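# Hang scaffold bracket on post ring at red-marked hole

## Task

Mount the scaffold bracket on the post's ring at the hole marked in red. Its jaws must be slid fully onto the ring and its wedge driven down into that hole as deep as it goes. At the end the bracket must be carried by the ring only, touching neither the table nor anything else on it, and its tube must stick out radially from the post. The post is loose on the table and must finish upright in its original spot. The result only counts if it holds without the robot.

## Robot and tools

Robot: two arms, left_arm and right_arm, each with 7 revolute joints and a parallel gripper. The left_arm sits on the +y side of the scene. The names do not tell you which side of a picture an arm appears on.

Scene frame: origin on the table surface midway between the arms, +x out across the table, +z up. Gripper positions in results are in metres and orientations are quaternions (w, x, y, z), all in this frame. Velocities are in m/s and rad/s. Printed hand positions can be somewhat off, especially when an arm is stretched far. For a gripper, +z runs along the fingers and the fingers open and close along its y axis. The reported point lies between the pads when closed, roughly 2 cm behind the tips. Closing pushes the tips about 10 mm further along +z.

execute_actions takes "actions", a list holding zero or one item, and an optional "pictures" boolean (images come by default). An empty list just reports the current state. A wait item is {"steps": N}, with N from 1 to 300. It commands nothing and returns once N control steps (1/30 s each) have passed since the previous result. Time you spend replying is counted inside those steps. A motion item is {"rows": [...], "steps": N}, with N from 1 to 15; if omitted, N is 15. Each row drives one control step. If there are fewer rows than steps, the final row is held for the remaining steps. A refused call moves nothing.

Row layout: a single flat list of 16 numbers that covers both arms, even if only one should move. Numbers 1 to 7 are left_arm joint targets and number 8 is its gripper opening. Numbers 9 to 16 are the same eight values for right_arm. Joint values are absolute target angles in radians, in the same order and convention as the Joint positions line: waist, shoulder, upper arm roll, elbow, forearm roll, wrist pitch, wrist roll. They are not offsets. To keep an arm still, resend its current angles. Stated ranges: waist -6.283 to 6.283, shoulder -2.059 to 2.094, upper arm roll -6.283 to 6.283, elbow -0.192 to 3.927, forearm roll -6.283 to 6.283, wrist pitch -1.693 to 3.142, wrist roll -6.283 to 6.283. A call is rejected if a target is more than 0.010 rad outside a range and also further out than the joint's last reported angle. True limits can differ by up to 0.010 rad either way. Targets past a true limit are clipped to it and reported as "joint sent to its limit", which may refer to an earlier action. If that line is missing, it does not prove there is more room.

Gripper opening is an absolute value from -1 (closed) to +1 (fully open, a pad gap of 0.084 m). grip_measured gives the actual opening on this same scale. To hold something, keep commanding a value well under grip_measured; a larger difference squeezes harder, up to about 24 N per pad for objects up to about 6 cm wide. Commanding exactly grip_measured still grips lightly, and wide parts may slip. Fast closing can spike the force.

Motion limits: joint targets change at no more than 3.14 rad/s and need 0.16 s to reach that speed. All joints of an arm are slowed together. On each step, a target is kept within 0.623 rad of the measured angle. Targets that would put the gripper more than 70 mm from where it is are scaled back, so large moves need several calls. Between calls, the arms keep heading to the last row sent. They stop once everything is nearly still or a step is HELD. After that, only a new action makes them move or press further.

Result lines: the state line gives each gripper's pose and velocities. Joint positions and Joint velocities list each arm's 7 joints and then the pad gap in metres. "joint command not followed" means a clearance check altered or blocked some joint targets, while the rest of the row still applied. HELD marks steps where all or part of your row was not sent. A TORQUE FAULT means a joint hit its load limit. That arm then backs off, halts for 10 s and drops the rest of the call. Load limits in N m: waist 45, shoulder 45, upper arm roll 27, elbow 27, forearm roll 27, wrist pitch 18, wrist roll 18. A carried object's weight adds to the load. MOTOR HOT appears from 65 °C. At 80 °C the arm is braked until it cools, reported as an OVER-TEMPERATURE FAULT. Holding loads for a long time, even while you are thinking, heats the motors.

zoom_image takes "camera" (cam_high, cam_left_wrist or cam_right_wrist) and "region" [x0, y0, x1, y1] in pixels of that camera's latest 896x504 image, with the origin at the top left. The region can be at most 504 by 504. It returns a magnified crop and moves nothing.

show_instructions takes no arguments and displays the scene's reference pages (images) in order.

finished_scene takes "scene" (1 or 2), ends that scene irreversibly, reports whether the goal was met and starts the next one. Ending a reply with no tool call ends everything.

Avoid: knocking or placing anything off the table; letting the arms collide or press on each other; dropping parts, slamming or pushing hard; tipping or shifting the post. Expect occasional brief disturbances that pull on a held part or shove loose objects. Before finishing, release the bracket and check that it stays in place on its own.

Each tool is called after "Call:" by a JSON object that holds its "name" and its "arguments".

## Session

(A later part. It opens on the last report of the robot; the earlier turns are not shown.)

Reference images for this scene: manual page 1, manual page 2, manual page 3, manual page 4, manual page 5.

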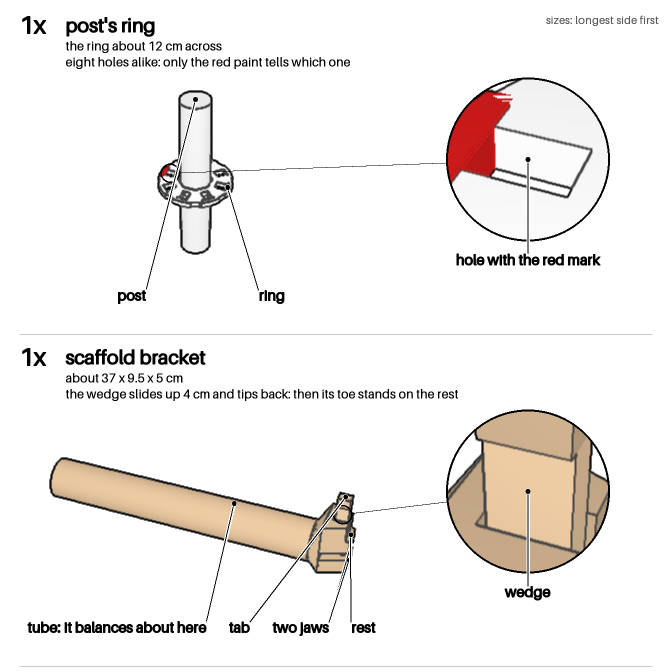

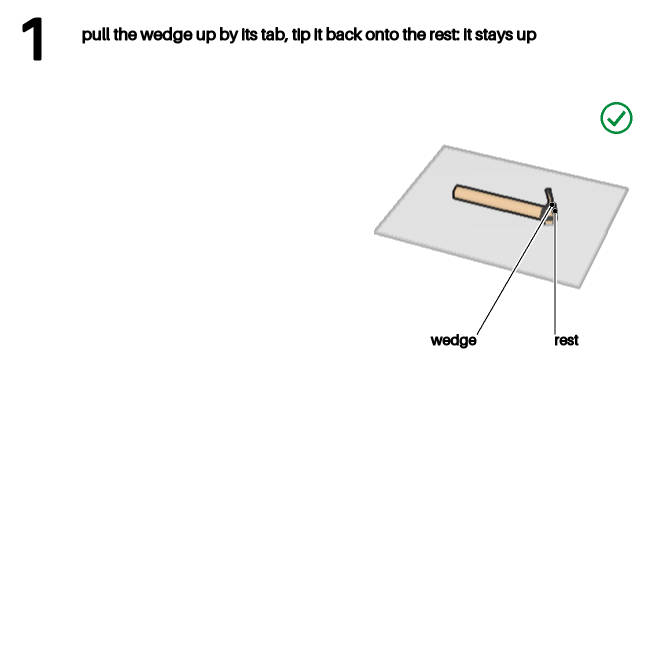

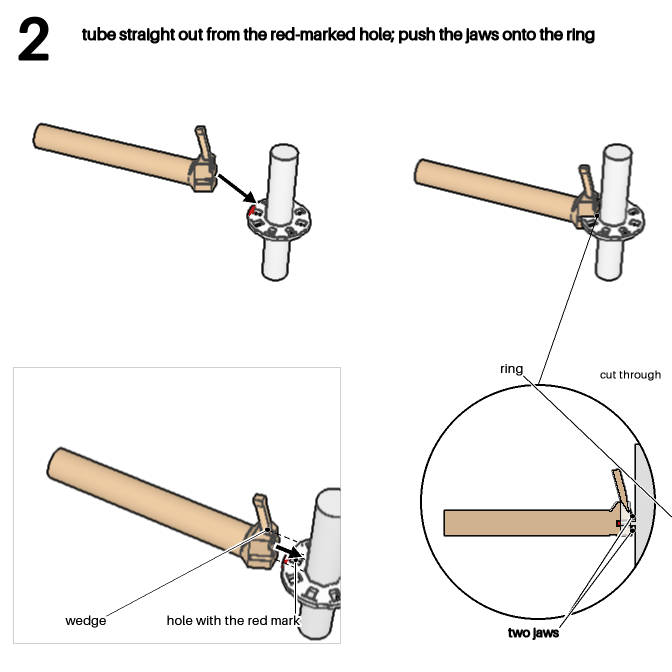

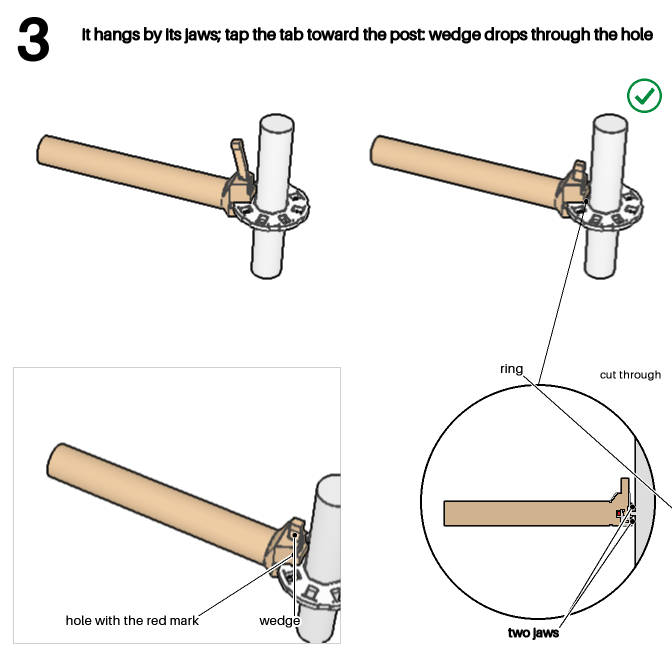

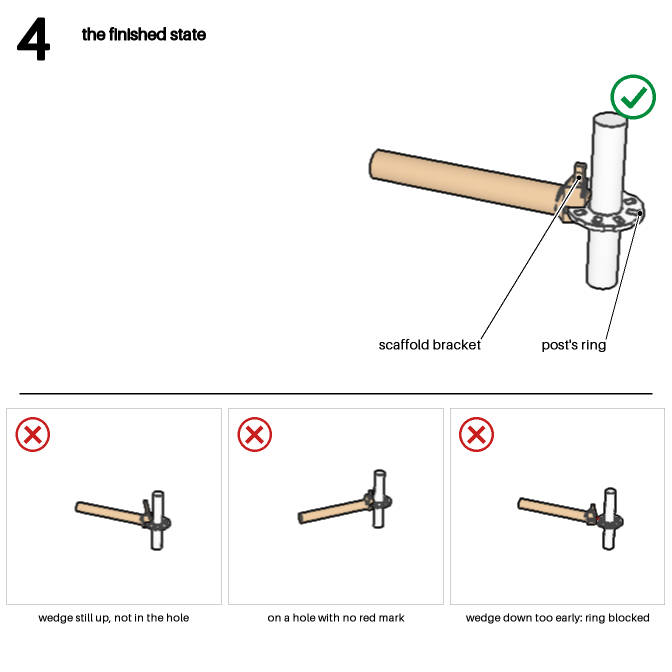

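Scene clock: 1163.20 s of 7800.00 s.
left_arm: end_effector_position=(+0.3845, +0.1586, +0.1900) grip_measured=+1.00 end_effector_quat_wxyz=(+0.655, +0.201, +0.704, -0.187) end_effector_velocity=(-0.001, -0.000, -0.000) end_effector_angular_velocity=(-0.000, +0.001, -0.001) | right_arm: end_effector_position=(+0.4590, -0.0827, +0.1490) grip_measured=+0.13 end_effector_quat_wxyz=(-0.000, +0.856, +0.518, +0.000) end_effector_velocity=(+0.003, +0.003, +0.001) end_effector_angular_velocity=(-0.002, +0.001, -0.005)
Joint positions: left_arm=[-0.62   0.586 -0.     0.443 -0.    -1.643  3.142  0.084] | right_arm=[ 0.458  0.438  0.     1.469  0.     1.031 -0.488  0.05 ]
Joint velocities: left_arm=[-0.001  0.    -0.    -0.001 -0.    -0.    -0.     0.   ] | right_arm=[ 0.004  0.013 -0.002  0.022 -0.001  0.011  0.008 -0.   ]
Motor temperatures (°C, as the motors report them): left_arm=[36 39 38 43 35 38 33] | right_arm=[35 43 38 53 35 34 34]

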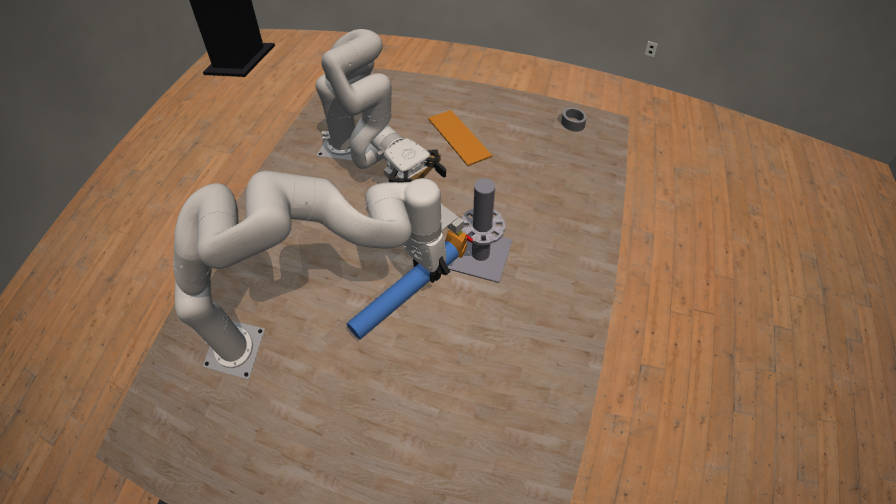

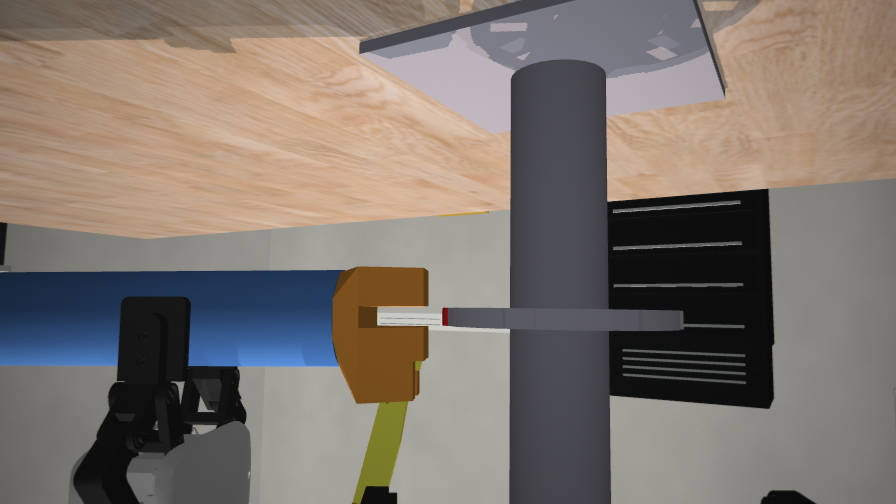

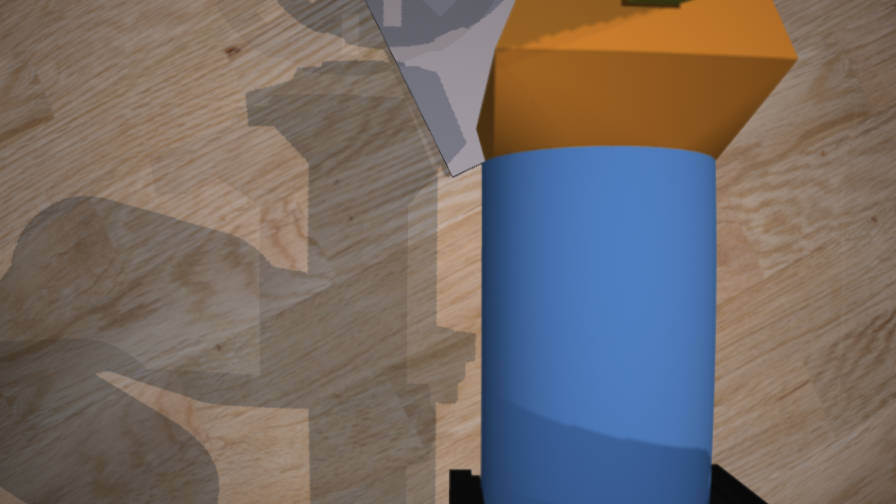

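Call:
{"name": "execute_actions", "arguments": {"actions": [{"rows": [
[-0.620,0.5863,0,0.4433,0,-1.6429,3.1416,1, 0.4568,0.4405,0,1.4730,0,1.0324,-0.4890,-1],
[-0.620,0.5863,0,0.4433,0,-1.6429,3.1416,1, 0.4554,0.4419,0,1.4753,0,1.0333,-0.4904,-1],
[-0.620,0.5863,0,0.4433,0,-1.6429,3.1416,1, 0.4540,0.4433,0,1.4776,0,1.0343,-0.4918,-1],
[-0.620,0.5863,0,0.4433,0,-1.6429,3.1416,1, 0.4527,0.4446,0,1.4798,0,1.0352,-0.4932,-1],
[-0.620,0.5863,0,0.4433,0,-1.6429,3.1416,1, 0.4513,0.4460,0,1.4821,0,1.0361,-0.4945,-1],
[-0.620,0.5863,0,0.4433,0,-1.6429,3.1416,1, 0.4499,0.4474,0,1.4844,0,1.0370,-0.4959,-1]
], "steps": 15}]}}

Call:
{"name": "zoom_image", "arguments": {"camera": "cam_right_wrist", "region": [250, 0, 510, 220]}}

Call:
{"name": "zoom_image", "arguments": {"camera": "cam_left_wrist", "region": [340, 270, 500, 370]}}

Scene clock: 1252.87 s of 7800.00 s.
left_arm: end_effector_position=(+0.3845, +0.1586, +0.1900) grip_measured=+1.00 end_effector_quat_wxyz=(+0.655, +0.201, +0.704, -0.187) end_effector_velocity=(-0.000, -0.000, -0.000) end_effector_angular_velocity=(-0.000, +0.001, -0.001) | right_arm: end_effector_position=(+0.4640, -0.0850, +0.1494) grip_measured=+0.13 end_effector_quat_wxyz=(-0.000, +0.856, +0.518, -0.000) end_effector_velocity=(-0.003, +0.005, +0.000) end_effector_angular_velocity=(+0.002, +0.001, +0.012)
Joint positions: left_arm=[-0.62   0.586 -0.     0.443 -0.    -1.643  3.142  0.084] | right_arm=[ 0.45   0.447  0.     1.484  0.     1.037 -0.496  0.05 ]
Joint velocities: left_arm=[-0.    -0.    -0.001 -0.001 -0.    -0.    -0.001 -0.   ] | right_arm=[ 0.004  0.001  0.007  0.002 -0.001  0.001 -0.001 -0.   ]
Motor temperatures (°C, as the motors report them): left_arm=[36 39 38 43 35 38 33] | right_arm=[35 43 38 54 35 34 34]
Steps of this call (steps 1 to 15: the robot went on to your last target; steps 16 to 90: nothing new was sent; then 86.17 s passed at rest; steps 91 to 105: all 15 steps of this action). Readings (joint positions):
91: left_arm=[-0.620 0.586 0.000 0.443 -0.000 -1.643 3.142] | right_arm=[0.458 0.439 0.000 1.471 0.000 1.032 -0.488]
92: left_arm=[-0.620 0.586 -0.000 0.443 0.000 -1.643 3.142] | right_arm=[0.458 0.439 0.000 1.471 0.000 1.032 -0.488]
94: left_arm=[-0.620 0.586 0.000 0.443 -0.000 -1.643 3.142] | right_arm=[0.457 0.441 0.000 1.474 0.000 1.033 -0.490]
98: left_arm=[-0.620 0.586 0.000 0.443 0.000 -1.643 3.142] | right_arm=[0.452 0.446 -0.000 1.481 -0.000 1.036 -0.494]
105: the state above

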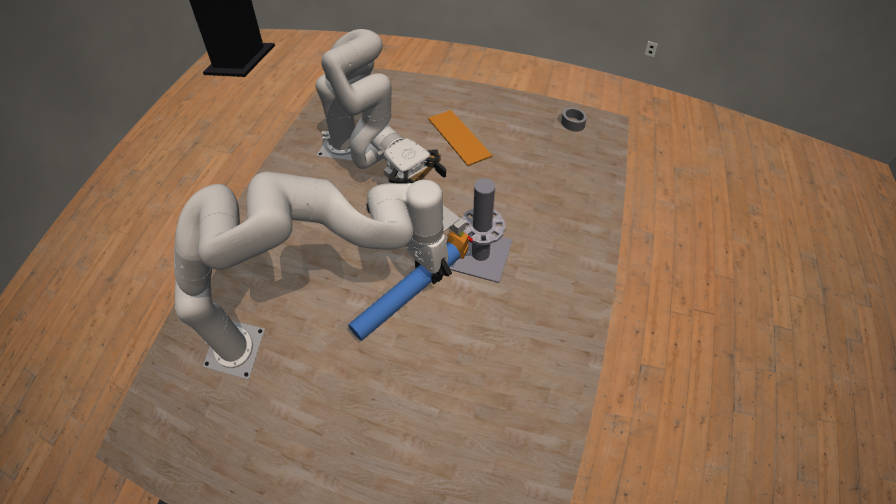

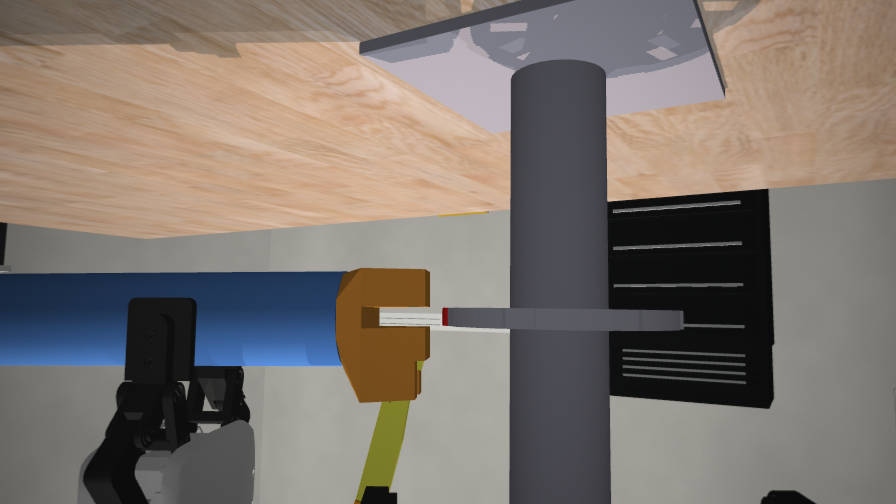

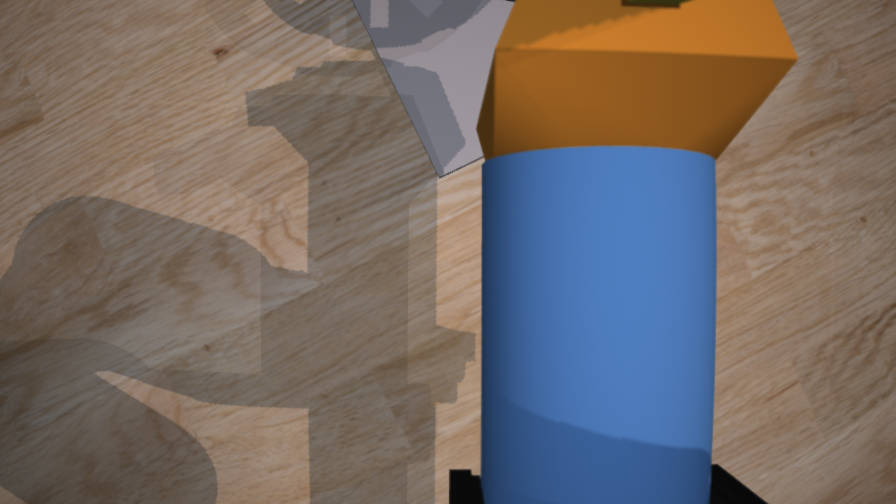

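Region (250, 0, 510, 220) of cam_right_wrist's 896x504 image, scaled by 1.938, with more detail than that image has; it fills the top 426 rows of this view, and the rest is white.

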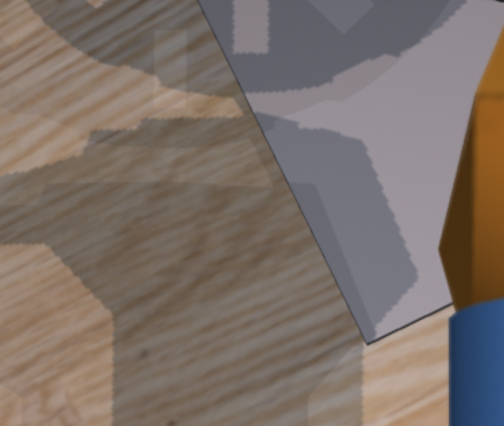

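Region (340, 270, 500, 370) of cam_left_wrist's 896x504 image, scaled by 3.150, with more detail than that image has; it fills the top 315 rows of this view, and the rest is white.

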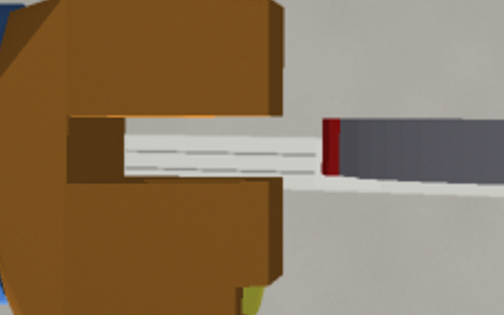

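Call:
{"name": "execute_actions", "arguments": {"actions": [{"rows": [
[-0.620,0.5863,0,0.4433,0,-1.6429,3.1416,1, 0.4506,0.4504,0,1.4893,0,1.0389,-0.4952,-1],
[-0.620,0.5863,0,0.4433,0,-1.6429,3.1416,1, 0.4514,0.4534,0,1.4941,0,1.0407,-0.4944,-1],
[-0.620,0.5863,0,0.4433,0,-1.6429,3.1416,1, 0.4521,0.4564,0,1.4988,0,1.0424,-0.4937,-1],
[-0.620,0.5863,0,0.4433,0,-1.6429,3.1416,1, 0.4529,0.4595,0,1.5035,0,1.0440,-0.4929,-1],
[-0.620,0.5863,0,0.4433,0,-1.6429,3.1416,1, 0.4536,0.4625,0,1.5082,0,1.0457,-0.4922,-1],
[-0.620,0.5863,0,0.4433,0,-1.6429,3.1416,1, 0.4544,0.4656,0,1.5129,0,1.0473,-0.4914,-1],
[-0.620,0.5863,0,0.4433,0,-1.6429,3.1416,1, 0.4551,0.4687,0,1.5176,0,1.0489,-0.4907,-1],
[-0.620,0.5863,0,0.4433,0,-1.6429,3.1416,1, 0.4559,0.4717,0,1.5223,0,1.0506,-0.4899,-1],
[-0.620,0.5863,0,0.4433,0,-1.6429,3.1416,1, 0.4566,0.4748,0,1.5270,0,1.0522,-0.4892,-1],
[-0.620,0.5863,0,0.4433,0,-1.6429,3.1416,1, 0.4574,0.4779,0,1.5317,0,1.0538,-0.4884,-1],
[-0.620,0.5863,0,0.4433,0,-1.6429,3.1416,1, 0.4581,0.4810,0,1.5364,0,1.0554,-0.4877,-1],
[-0.620,0.5863,0,0.4433,0,-1.6429,3.1416,1, 0.4589,0.4840,0,1.5411,0,1.0571,-0.4869,-1],
[-0.620,0.5863,0,0.4433,0,-1.6429,3.1416,1, 0.4596,0.4871,0,1.5458,0,1.0587,-0.4862,-1],
[-0.620,0.5863,0,0.4433,0,-1.6429,3.1416,1, 0.4604,0.4901,0,1.5506,0,1.0604,-0.4854,-1],
[-0.620,0.5863,0,0.4433,0,-1.6429,3.1416,1, 0.4611,0.4932,0,1.5553,0,1.0621,-0.4847,-1]
], "steps": 15}], "pictures": false}}

Call:
{"name": "execute_actions", "arguments": {"actions": [{"steps": 12}]}}

Call:
{"name": "zoom_image", "arguments": {"camera": "cam_left_wrist", "region": [360, 270, 520, 370]}}

Scene clock: 1280.40 s of 7800.00 s.
left_arm: end_effector_position=(+0.3845, +0.1586, +0.1900) grip_measured=+1.00 end_effector_quat_wxyz=(+0.655, +0.201, +0.704, -0.187) end_effector_velocity=(+0.001, +0.000, +0.001) end_effector_angular_velocity=(-0.000, -0.002, +0.001) | right_arm: end_effector_position=(+0.4700, -0.0750, +0.1495) grip_measured=+0.13 end_effector_quat_wxyz=(-0.000, +0.856, +0.518, -0.000) end_effector_velocity=(+0.015, +0.024, +0.000) end_effector_angular_velocity=(-0.001, -0.001, -0.002)
Joint positions: left_arm=[-0.62   0.586 -0.     0.443 -0.    -1.643  3.142  0.084] | right_arm=[ 0.459  0.483  0.     1.54   0.     1.057 -0.487  0.05 ]
Joint velocities: left_arm=[ 0.     0.     0.     0.002 -0.    -0.     0.001  0.   ] | right_arm=[ 0.021  0.09  -0.002  0.14  -0.     0.05   0.021  0.   ]
Motor temperatures (°C, as the motors report them): left_arm=[36 39 38 43 35 38 33] | right_arm=[35 43 38 54 35 34 34]
Steps of this call (steps 1 to 15: the robot went on to your last target; steps 16 to 90: nothing new was sent; then 24.03 s passed at rest; steps 91 to 105: all 15 steps of this action). Readings (joint positions):
91: left_arm=[-0.620 0.586 -0.000 0.443 0.000 -1.643 3.142] | right_arm=[0.450 0.447 -0.000 1.485 -0.000 1.037 -0.496]
92: left_arm=[-0.620 0.586 -0.000 0.443 0.000 -1.643 3.142] | right_arm=[0.450 0.448 -0.000 1.486 -0.000 1.038 -0.496]
94: left_arm=[-0.620 0.586 -0.000 0.443 0.000 -1.643 3.142] | right_arm=[0.451 0.451 -0.000 1.491 -0.000 1.040 -0.495]
98: left_arm=[-0.620 0.586 -0.000 0.443 -0.000 -1.643 3.142] | right_arm=[0.453 0.462 0.000 1.507 0.000 1.045 -0.492]
105: the state above

Scene clock: 1280.80 s of 7800.00 s.
left_arm: end_effector_position=(+0.3845, +0.1586, +0.1900) grip_measured=+1.00 end_effector_quat_wxyz=(+0.655, +0.201, +0.704, -0.187) end_effector_velocity=(-0.001, +0.000, -0.001) end_effector_angular_velocity=(+0.001, +0.002, -0.000) | right_arm: end_effector_position=(+0.4717, -0.0723, +0.1496) grip_measured=+0.13 end_effector_quat_wxyz=(+0.000, +0.856, +0.517, -0.000) end_effector_velocity=(-0.000, +0.001, -0.000) end_effector_angular_velocity=(+0.000, +0.000, +0.000)
Joint positions: left_arm=[-0.62   0.586 -0.     0.443  0.    -1.643  3.142  0.084] | right_arm=[ 0.461  0.493 -0.     1.555 -0.     1.062 -0.485  0.05 ]
Joint velocities: left_arm=[ 0.001  0.    -0.001 -0.002  0.     0.     0.     0.   ] | right_arm=[ 0.001  0.002  0.001  0.002 -0.     0.001  0.002  0.   ]
Motor temperatures (°C, as the motors report them): left_arm=[36 39 38 43 35 38 33] | right_arm=[35 43 38 54 35 34 34]
Steps of this call (steps 1 to 12: the robot went on to your last target). Readings (joint positions):
1: left_arm=[-0.620 0.586 0.000 0.443 -0.000 -1.643 3.142] | right_arm=[0.459 0.486 -0.000 1.544 -0.000 1.058 -0.486]
2: left_arm=[-0.620 0.586 0.000 0.443 0.000 -1.643 3.142] | right_arm=[0.460 0.489 0.000 1.548 0.000 1.059 -0.486]
4: left_arm=[-0.620 0.586 0.000 0.443 0.000 -1.643 3.142] | right_arm=[0.461 0.491 0.000 1.552 0.000 1.061 -0.485]
8: left_arm=[-0.620 0.586 0.000 0.443 0.000 -1.643 3.142] | right_arm=[0.461 0.493 0.000 1.554 -0.000 1.062 -0.485]
12: the state above

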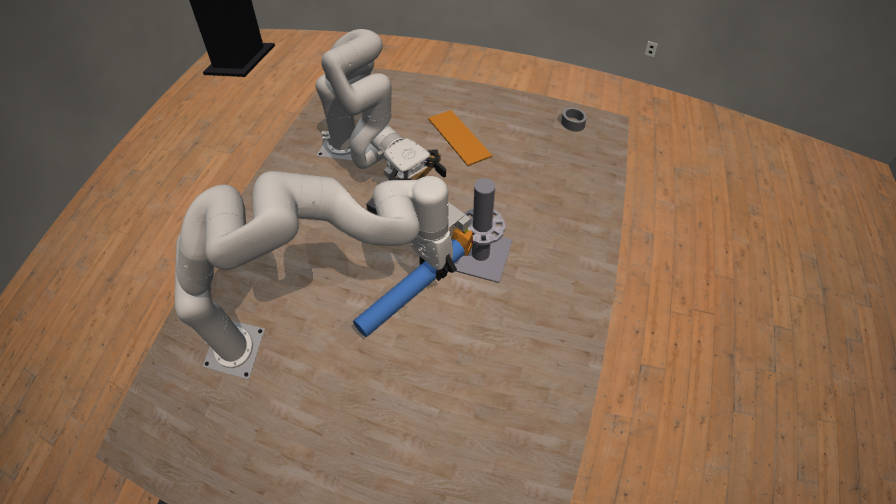

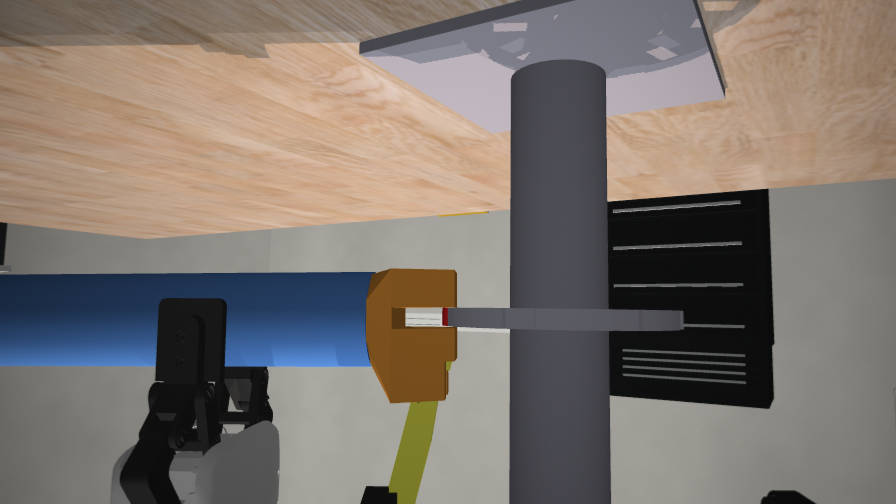

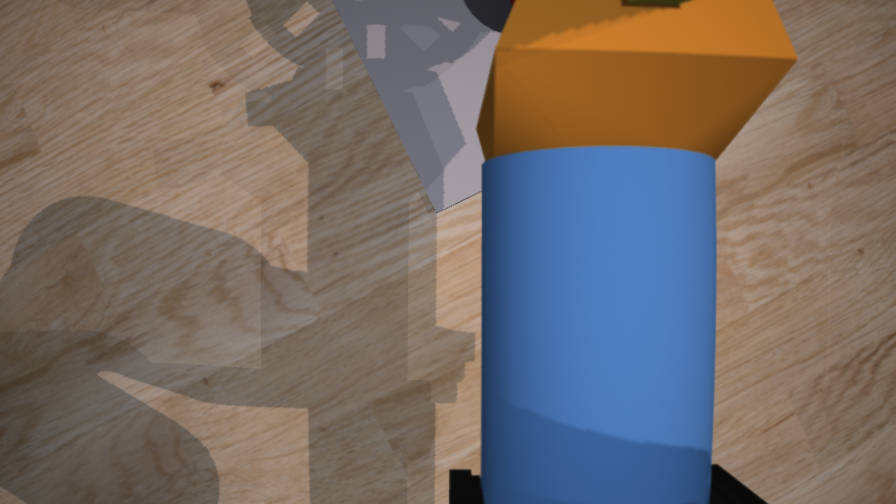

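Region (360, 270, 520, 370) of cam_left_wrist's 896x504 image, scaled by 3.150, with more detail than that image has; it fills the top 315 rows of this view, and the rest is white.

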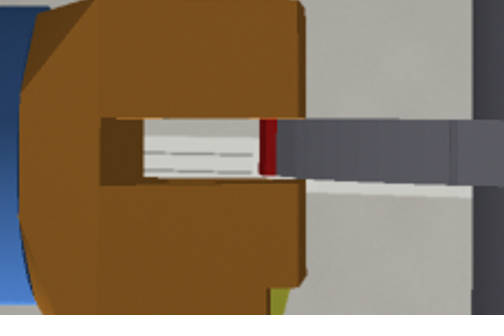

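Call:
{"name": "zoom_image", "arguments": {"camera": "cam_right_wrist", "region": [250, 0, 510, 240]}}

Region (250, 0, 510, 240) of cam_right_wrist's 896x504 image, scaled by 1.938, with more detail than that image has; it fills the top 465 rows of this view, and the rest is white.

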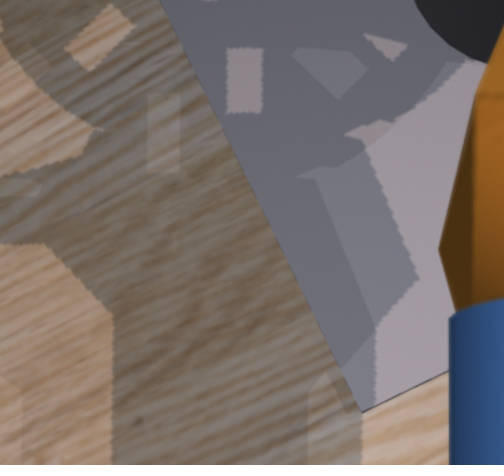

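Call:
{"name": "execute_actions", "arguments": {"actions": [{"rows": [
[-0.620,0.5863,0,0.4433,0,-1.6429,3.1416,1, 0.4622,0.4970,0,1.5611,0,1.0642,-0.4836,-1],
[-0.620,0.5863,0,0.4433,0,-1.6429,3.1416,1, 0.4633,0.5008,0,1.5670,0,1.0662,-0.4825,-1],
[-0.620,0.5863,0,0.4433,0,-1.6429,3.1416,1, 0.4644,0.5045,0,1.5728,0,1.0683,-0.4814,-1],
[-0.620,0.5863,0,0.4433,0,-1.6429,3.1416,1, 0.4655,0.5083,0,1.5787,0,1.0703,-0.4804,-1],
[-0.620,0.5863,0,0.4433,0,-1.6429,3.1416,1, 0.4665,0.5121,0,1.5845,0,1.0724,-0.4793,-1],
[-0.620,0.5863,0,0.4433,0,-1.6429,3.1416,1, 0.4676,0.5159,0,1.5903,0,1.0744,-0.4782,-1],
[-0.620,0.5863,0,0.4433,0,-1.6429,3.1416,1, 0.4687,0.5196,0,1.5962,0,1.0765,-0.4771,-1],
[-0.620,0.5863,0,0.4433,0,-1.6429,3.1416,1, 0.4698,0.5234,0,1.6020,0,1.0785,-0.4760,-1],
[-0.620,0.5863,0,0.4433,0,-1.6429,3.1416,1, 0.4710,0.5279,0,1.6090,0,1.0810,-0.4748,-1],
[-0.620,0.5863,0,0.4433,0,-1.6429,3.1416,1, 0.4722,0.5323,0,1.6159,0,1.0835,-0.4736,-1],
[-0.620,0.5863,0,0.4433,0,-1.6429,3.1416,1, 0.4734,0.5368,0,1.6229,0,1.0860,-0.4724,-1],
[-0.620,0.5863,0,0.4433,0,-1.6429,3.1416,1, 0.4746,0.5412,0,1.6298,0,1.0886,-0.4712,-1],
[-0.620,0.5863,0,0.4433,0,-1.6429,3.1416,1, 0.4758,0.5457,0,1.6368,0,1.0911,-0.4700,-1],
[-0.620,0.5863,0,0.4433,0,-1.6429,3.1416,1, 0.4770,0.5501,0,1.6437,0,1.0936,-0.4688,-1],
[-0.620,0.5863,0,0.4433,0,-1.6429,3.1416,1, 0.4783,0.5546,0,1.6507,0,1.0961,-0.4676,-1]
], "steps": 15}], "pictures": false}}

Call:
{"name": "execute_actions", "arguments": {"actions": [{"steps": 12}]}}

Call:
{"name": "zoom_image", "arguments": {"camera": "cam_left_wrist", "region": [380, 270, 540, 370]}}

Scene clock: 1355.57 s of 7800.00 s.
left_arm: end_effector_position=(+0.3845, +0.1586, +0.1900) grip_measured=+1.00 end_effector_quat_wxyz=(+0.655, +0.201, +0.704, -0.187) end_effector_velocity=(+0.000, +0.000, +0.000) end_effector_angular_velocity=(-0.000, -0.001, +0.001) | right_arm: end_effector_position=(+0.4778, -0.0581, +0.1494) grip_measured=+0.13 end_effector_quat_wxyz=(-0.000, +0.856, +0.518, -0.000) end_effector_velocity=(+0.018, +0.037, -0.000) end_effector_angular_velocity=(-0.001, -0.002, -0.001)
Joint positions: left_arm=[-0.62   0.586  0.     0.443 -0.    -1.643  3.142  0.084] | right_arm=[ 0.474  0.54   0.     1.628  0.     1.088 -0.472  0.05 ]
Joint velocities: left_arm=[ 0.001  0.    -0.     0.001 -0.001 -0.     0.    -0.   ] | right_arm=[ 0.035  0.13  -0.003  0.204 -0.001  0.073  0.034  0.   ]
Motor temperatures (°C, as the motors report them): left_arm=[36 39 38 43 35 38 33] | right_arm=[35 44 38 55 35 34 34]
Steps of this call (steps 1 to 30: the robot went on to your last target; steps 31 to 90: nothing new was sent; then 71.27 s passed at rest; steps 91 to 105: all 15 steps of this action). Readings (joint positions):
91: left_arm=[-0.620 0.586 -0.000 0.443 0.000 -1.643 3.142] | right_arm=[0.461 0.493 -0.000 1.555 0.000 1.062 -0.485]
92: left_arm=[-0.620 0.586 -0.000 0.443 -0.000 -1.643 3.142] | right_arm=[0.461 0.494 -0.000 1.557 -0.000 1.063 -0.484]
94: left_arm=[-0.620 0.586 0.000 0.443 0.000 -1.643 3.142] | right_arm=[0.462 0.498 -0.000 1.563 -0.000 1.065 -0.483]
98: left_arm=[-0.620 0.586 0.000 0.443 -0.000 -1.643 3.142] | right_arm=[0.466 0.511 0.000 1.583 0.000 1.072 -0.479]
105: the state above

Scene clock: 1355.97 s of 7800.00 s.
left_arm: end_effector_position=(+0.3845, +0.1586, +0.1900) grip_measured=+1.00 end_effector_quat_wxyz=(+0.655, +0.201, +0.704, -0.187) end_effector_velocity=(-0.000, -0.000, -0.000) end_effector_angular_velocity=(-0.000, +0.001, -0.000) | right_arm: end_effector_position=(+0.4798, -0.0541, +0.1494) grip_measured=+0.13 end_effector_quat_wxyz=(+0.000, +0.856, +0.517, +0.000) end_effector_velocity=(-0.000, +0.001, -0.000) end_effector_angular_velocity=(+0.000, +0.000, +0.003)
Joint positions: left_arm=[-0.62   0.586  0.     0.443  0.    -1.643  3.142  0.084] | right_arm=[ 0.478  0.554 -0.     1.65  -0.     1.096 -0.468  0.05 ]
Joint velocities: left_arm=[-0.     0.    -0.    -0.001 -0.    -0.    -0.    -0.   ] | right_arm=[ 0.002  0.002  0.     0.003 -0.     0.001 -0.001  0.   ]
Motor temperatures (°C, as the motors report them): left_arm=[36 39 38 43 35 38 33] | right_arm=[35 44 38 55 35 34 34]
Steps of this call (steps 1 to 12: the robot went on to your last target). Readings (joint positions):
1: left_arm=[-0.620 0.586 0.000 0.443 0.000 -1.643 3.142] | right_arm=[0.475 0.544 -0.000 1.634 -0.000 1.090 -0.470]
2: left_arm=[-0.620 0.586 -0.000 0.443 0.000 -1.643 3.142] | right_arm=[0.476 0.548 0.000 1.640 0.000 1.092 -0.470]
4: left_arm=[-0.620 0.586 0.000 0.443 -0.000 -1.643 3.142] | right_arm=[0.478 0.552 0.000 1.646 0.000 1.094 -0.468]
8: left_arm=[-0.620 0.586 0.000 0.443 -0.000 -1.643 3.142] | right_arm=[0.478 0.554 0.000 1.649 0.000 1.096 -0.468]
12: the state above

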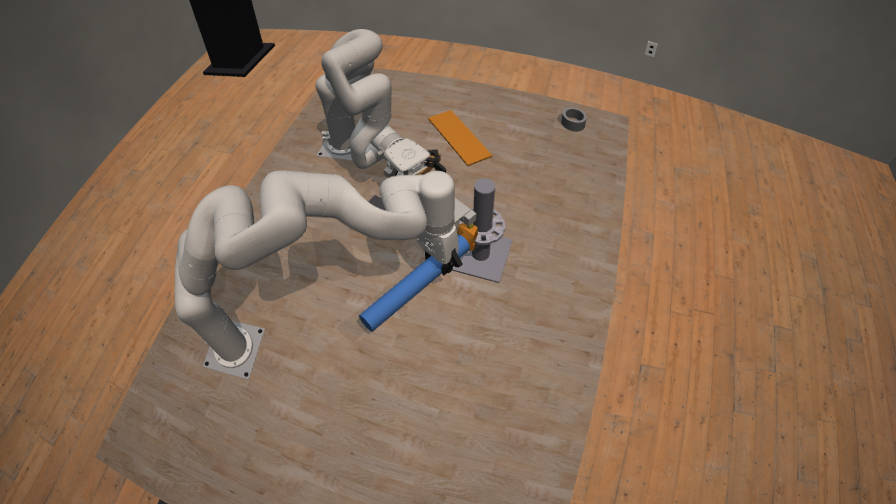

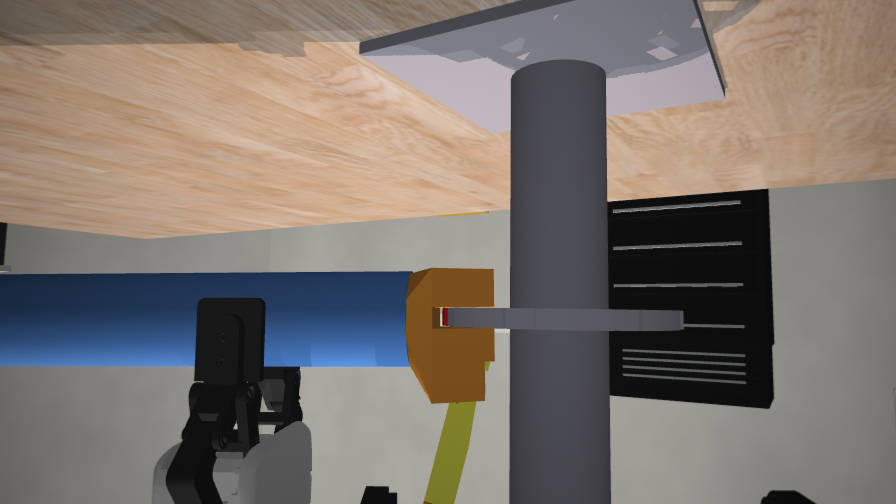

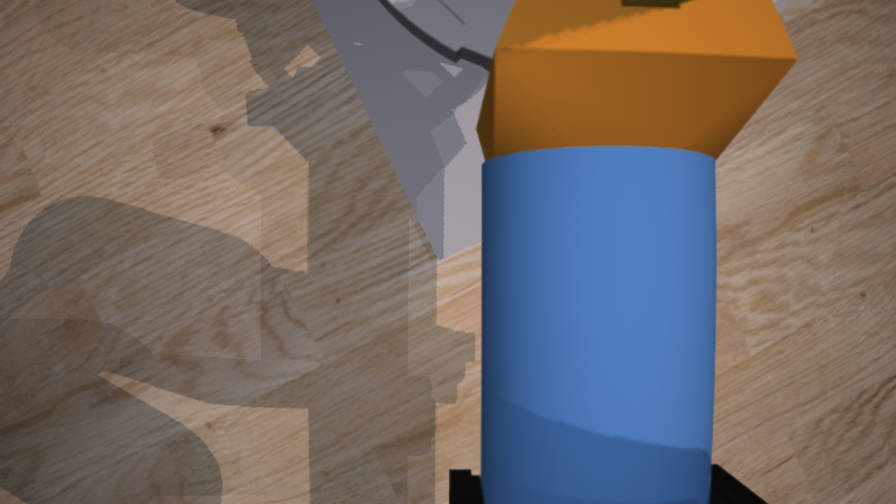

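Region (380, 270, 540, 370) of cam_left_wrist's 896x504 image, scaled by 3.150, with more detail than that image has; it fills the top 315 rows of this view, and the rest is white.

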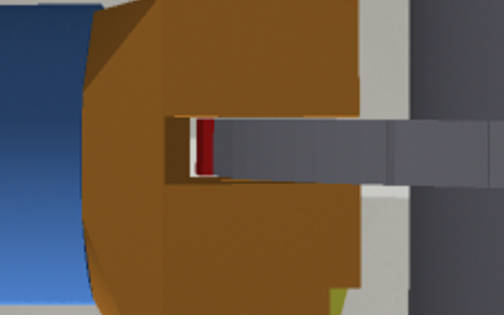

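Call:
{"name": "execute_actions", "arguments": {"actions": [{"rows": [
[-0.620,0.5863,0,0.4433,0,-1.6429,3.1416,1, 0.4787,0.5562,0,1.6532,0,1.0971,-0.4672,-1],
[-0.620,0.5863,0,0.4433,0,-1.6429,3.1416,1, 0.4791,0.5578,0,1.6558,0,1.0980,-0.4668,-1],
[-0.620,0.5863,0,0.4433,0,-1.6429,3.1416,1, 0.4795,0.5593,0,1.6583,0,1.0990,-0.4663,-1],
[-0.620,0.5863,0,0.4433,0,-1.6429,3.1416,1, 0.4800,0.5609,0,1.6608,0,1.0999,-0.4659,-1],
[-0.620,0.5863,0,0.4433,0,-1.6429,3.1416,1, 0.4804,0.5625,0,1.6634,0,1.1009,-0.4655,-1],
[-0.620,0.5863,0,0.4433,0,-1.6429,3.1416,1, 0.4808,0.5641,0,1.6659,0,1.1018,-0.4650,-1],
[-0.620,0.5863,0,0.4433,0,-1.6429,3.1416,1, 0.4812,0.5656,0,1.6684,0,1.1028,-0.4646,-1]
], "steps": 15}]}}

Call:
{"name": "zoom_image", "arguments": {"camera": "cam_left_wrist", "region": [380, 270, 540, 370]}}

Scene clock: 1422.23 s of 7800.00 s.
left_arm: end_effector_position=(+0.3845, +0.1586, +0.1900) grip_measured=+1.00 end_effector_quat_wxyz=(+0.655, +0.201, +0.704, -0.187) end_effector_velocity=(-0.000, +0.000, -0.000) end_effector_angular_velocity=(-0.000, +0.002, -0.000) | right_arm: end_effector_position=(+0.4809, -0.0509, +0.1492) grip_measured=+0.13 end_effector_quat_wxyz=(+0.000, +0.856, +0.517, -0.001) end_effector_velocity=(+0.000, +0.000, +0.000) end_effector_angular_velocity=(+0.000, +0.000, -0.002)
Joint positions: left_arm=[-0.62   0.586  0.     0.443  0.    -1.643  3.142  0.084] | right_arm=[ 0.481  0.565 -0.     1.668 -0.     1.103 -0.465  0.05 ]
Joint velocities: left_arm=[-0.     0.     0.    -0.001  0.    -0.    -0.001 -0.   ] | right_arm=[-0.     0.001 -0.     0.004  0.     0.002  0.002 -0.   ]
Motor temperatures (°C, as the motors report them): left_arm=[36 39 38 42 35 38 33] | right_arm=[35 44 38 56 35 34 34]
Steps of this call (steps 1 to 30: the robot went on to your last target; steps 31 to 90: nothing new was sent; then 62.77 s passed at rest; steps 91 to 105: all 15 steps of this action). Readings (joint positions):
91: left_arm=[-0.620 0.586 0.000 0.443 -0.000 -1.643 3.142] | right_arm=[0.478 0.555 -0.000 1.651 0.000 1.096 -0.468]
92: left_arm=[-0.620 0.586 -0.000 0.443 0.000 -1.643 3.142] | right_arm=[0.478 0.555 -0.000 1.651 -0.000 1.096 -0.467]
94: left_arm=[-0.620 0.586 0.000 0.443 0.000 -1.643 3.142] | right_arm=[0.479 0.557 -0.000 1.654 -0.000 1.098 -0.467]
98: left_arm=[-0.620 0.586 -0.000 0.443 -0.000 -1.643 3.142] | right_arm=[0.480 0.562 0.000 1.663 0.000 1.101 -0.466]
105: the state above

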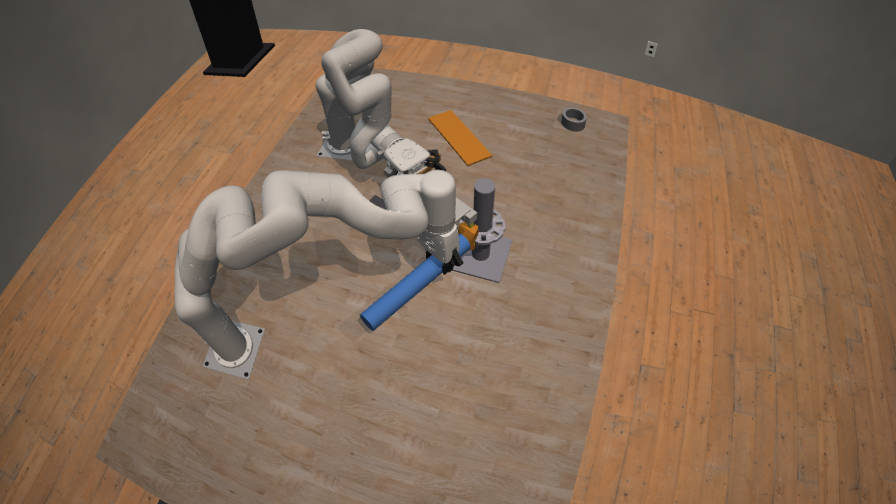

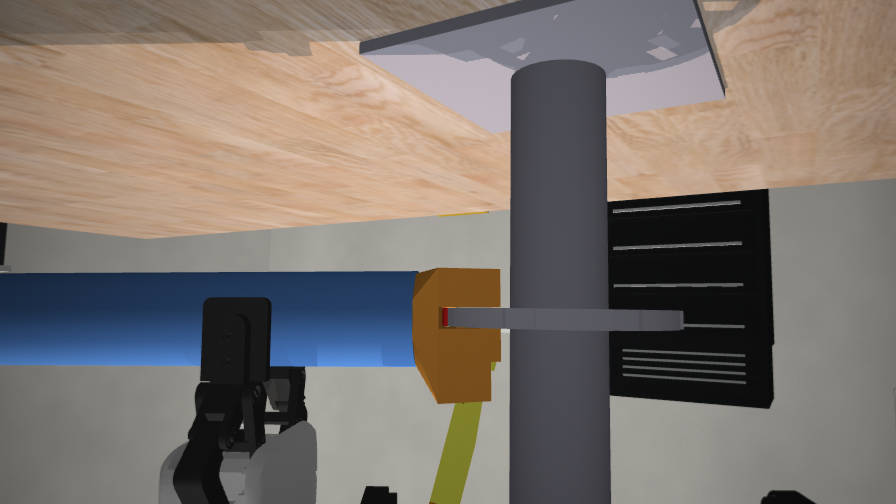

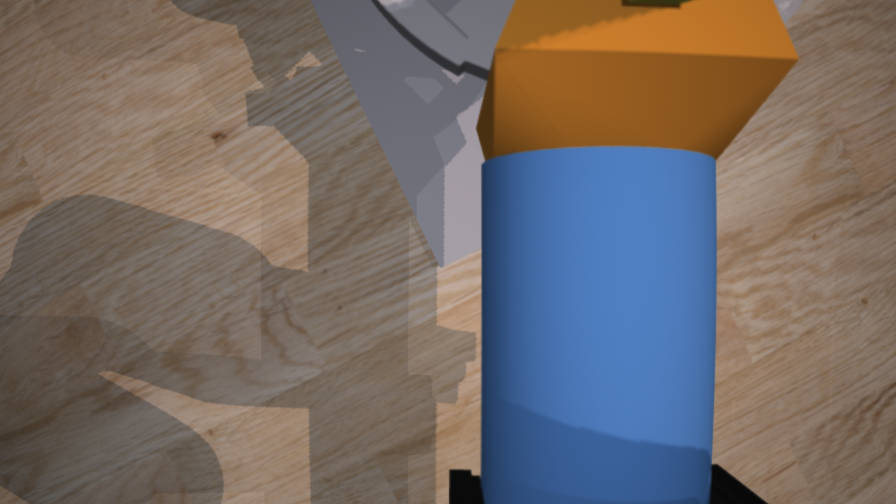

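Region (380, 270, 540, 370) of cam_left_wrist's 896x504 image, scaled by 3.150, with more detail than that image has; it fills the top 315 rows of this view, and the rest is white.

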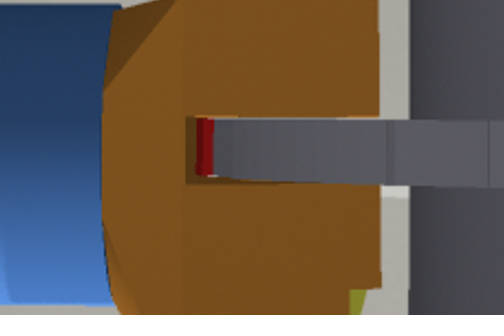

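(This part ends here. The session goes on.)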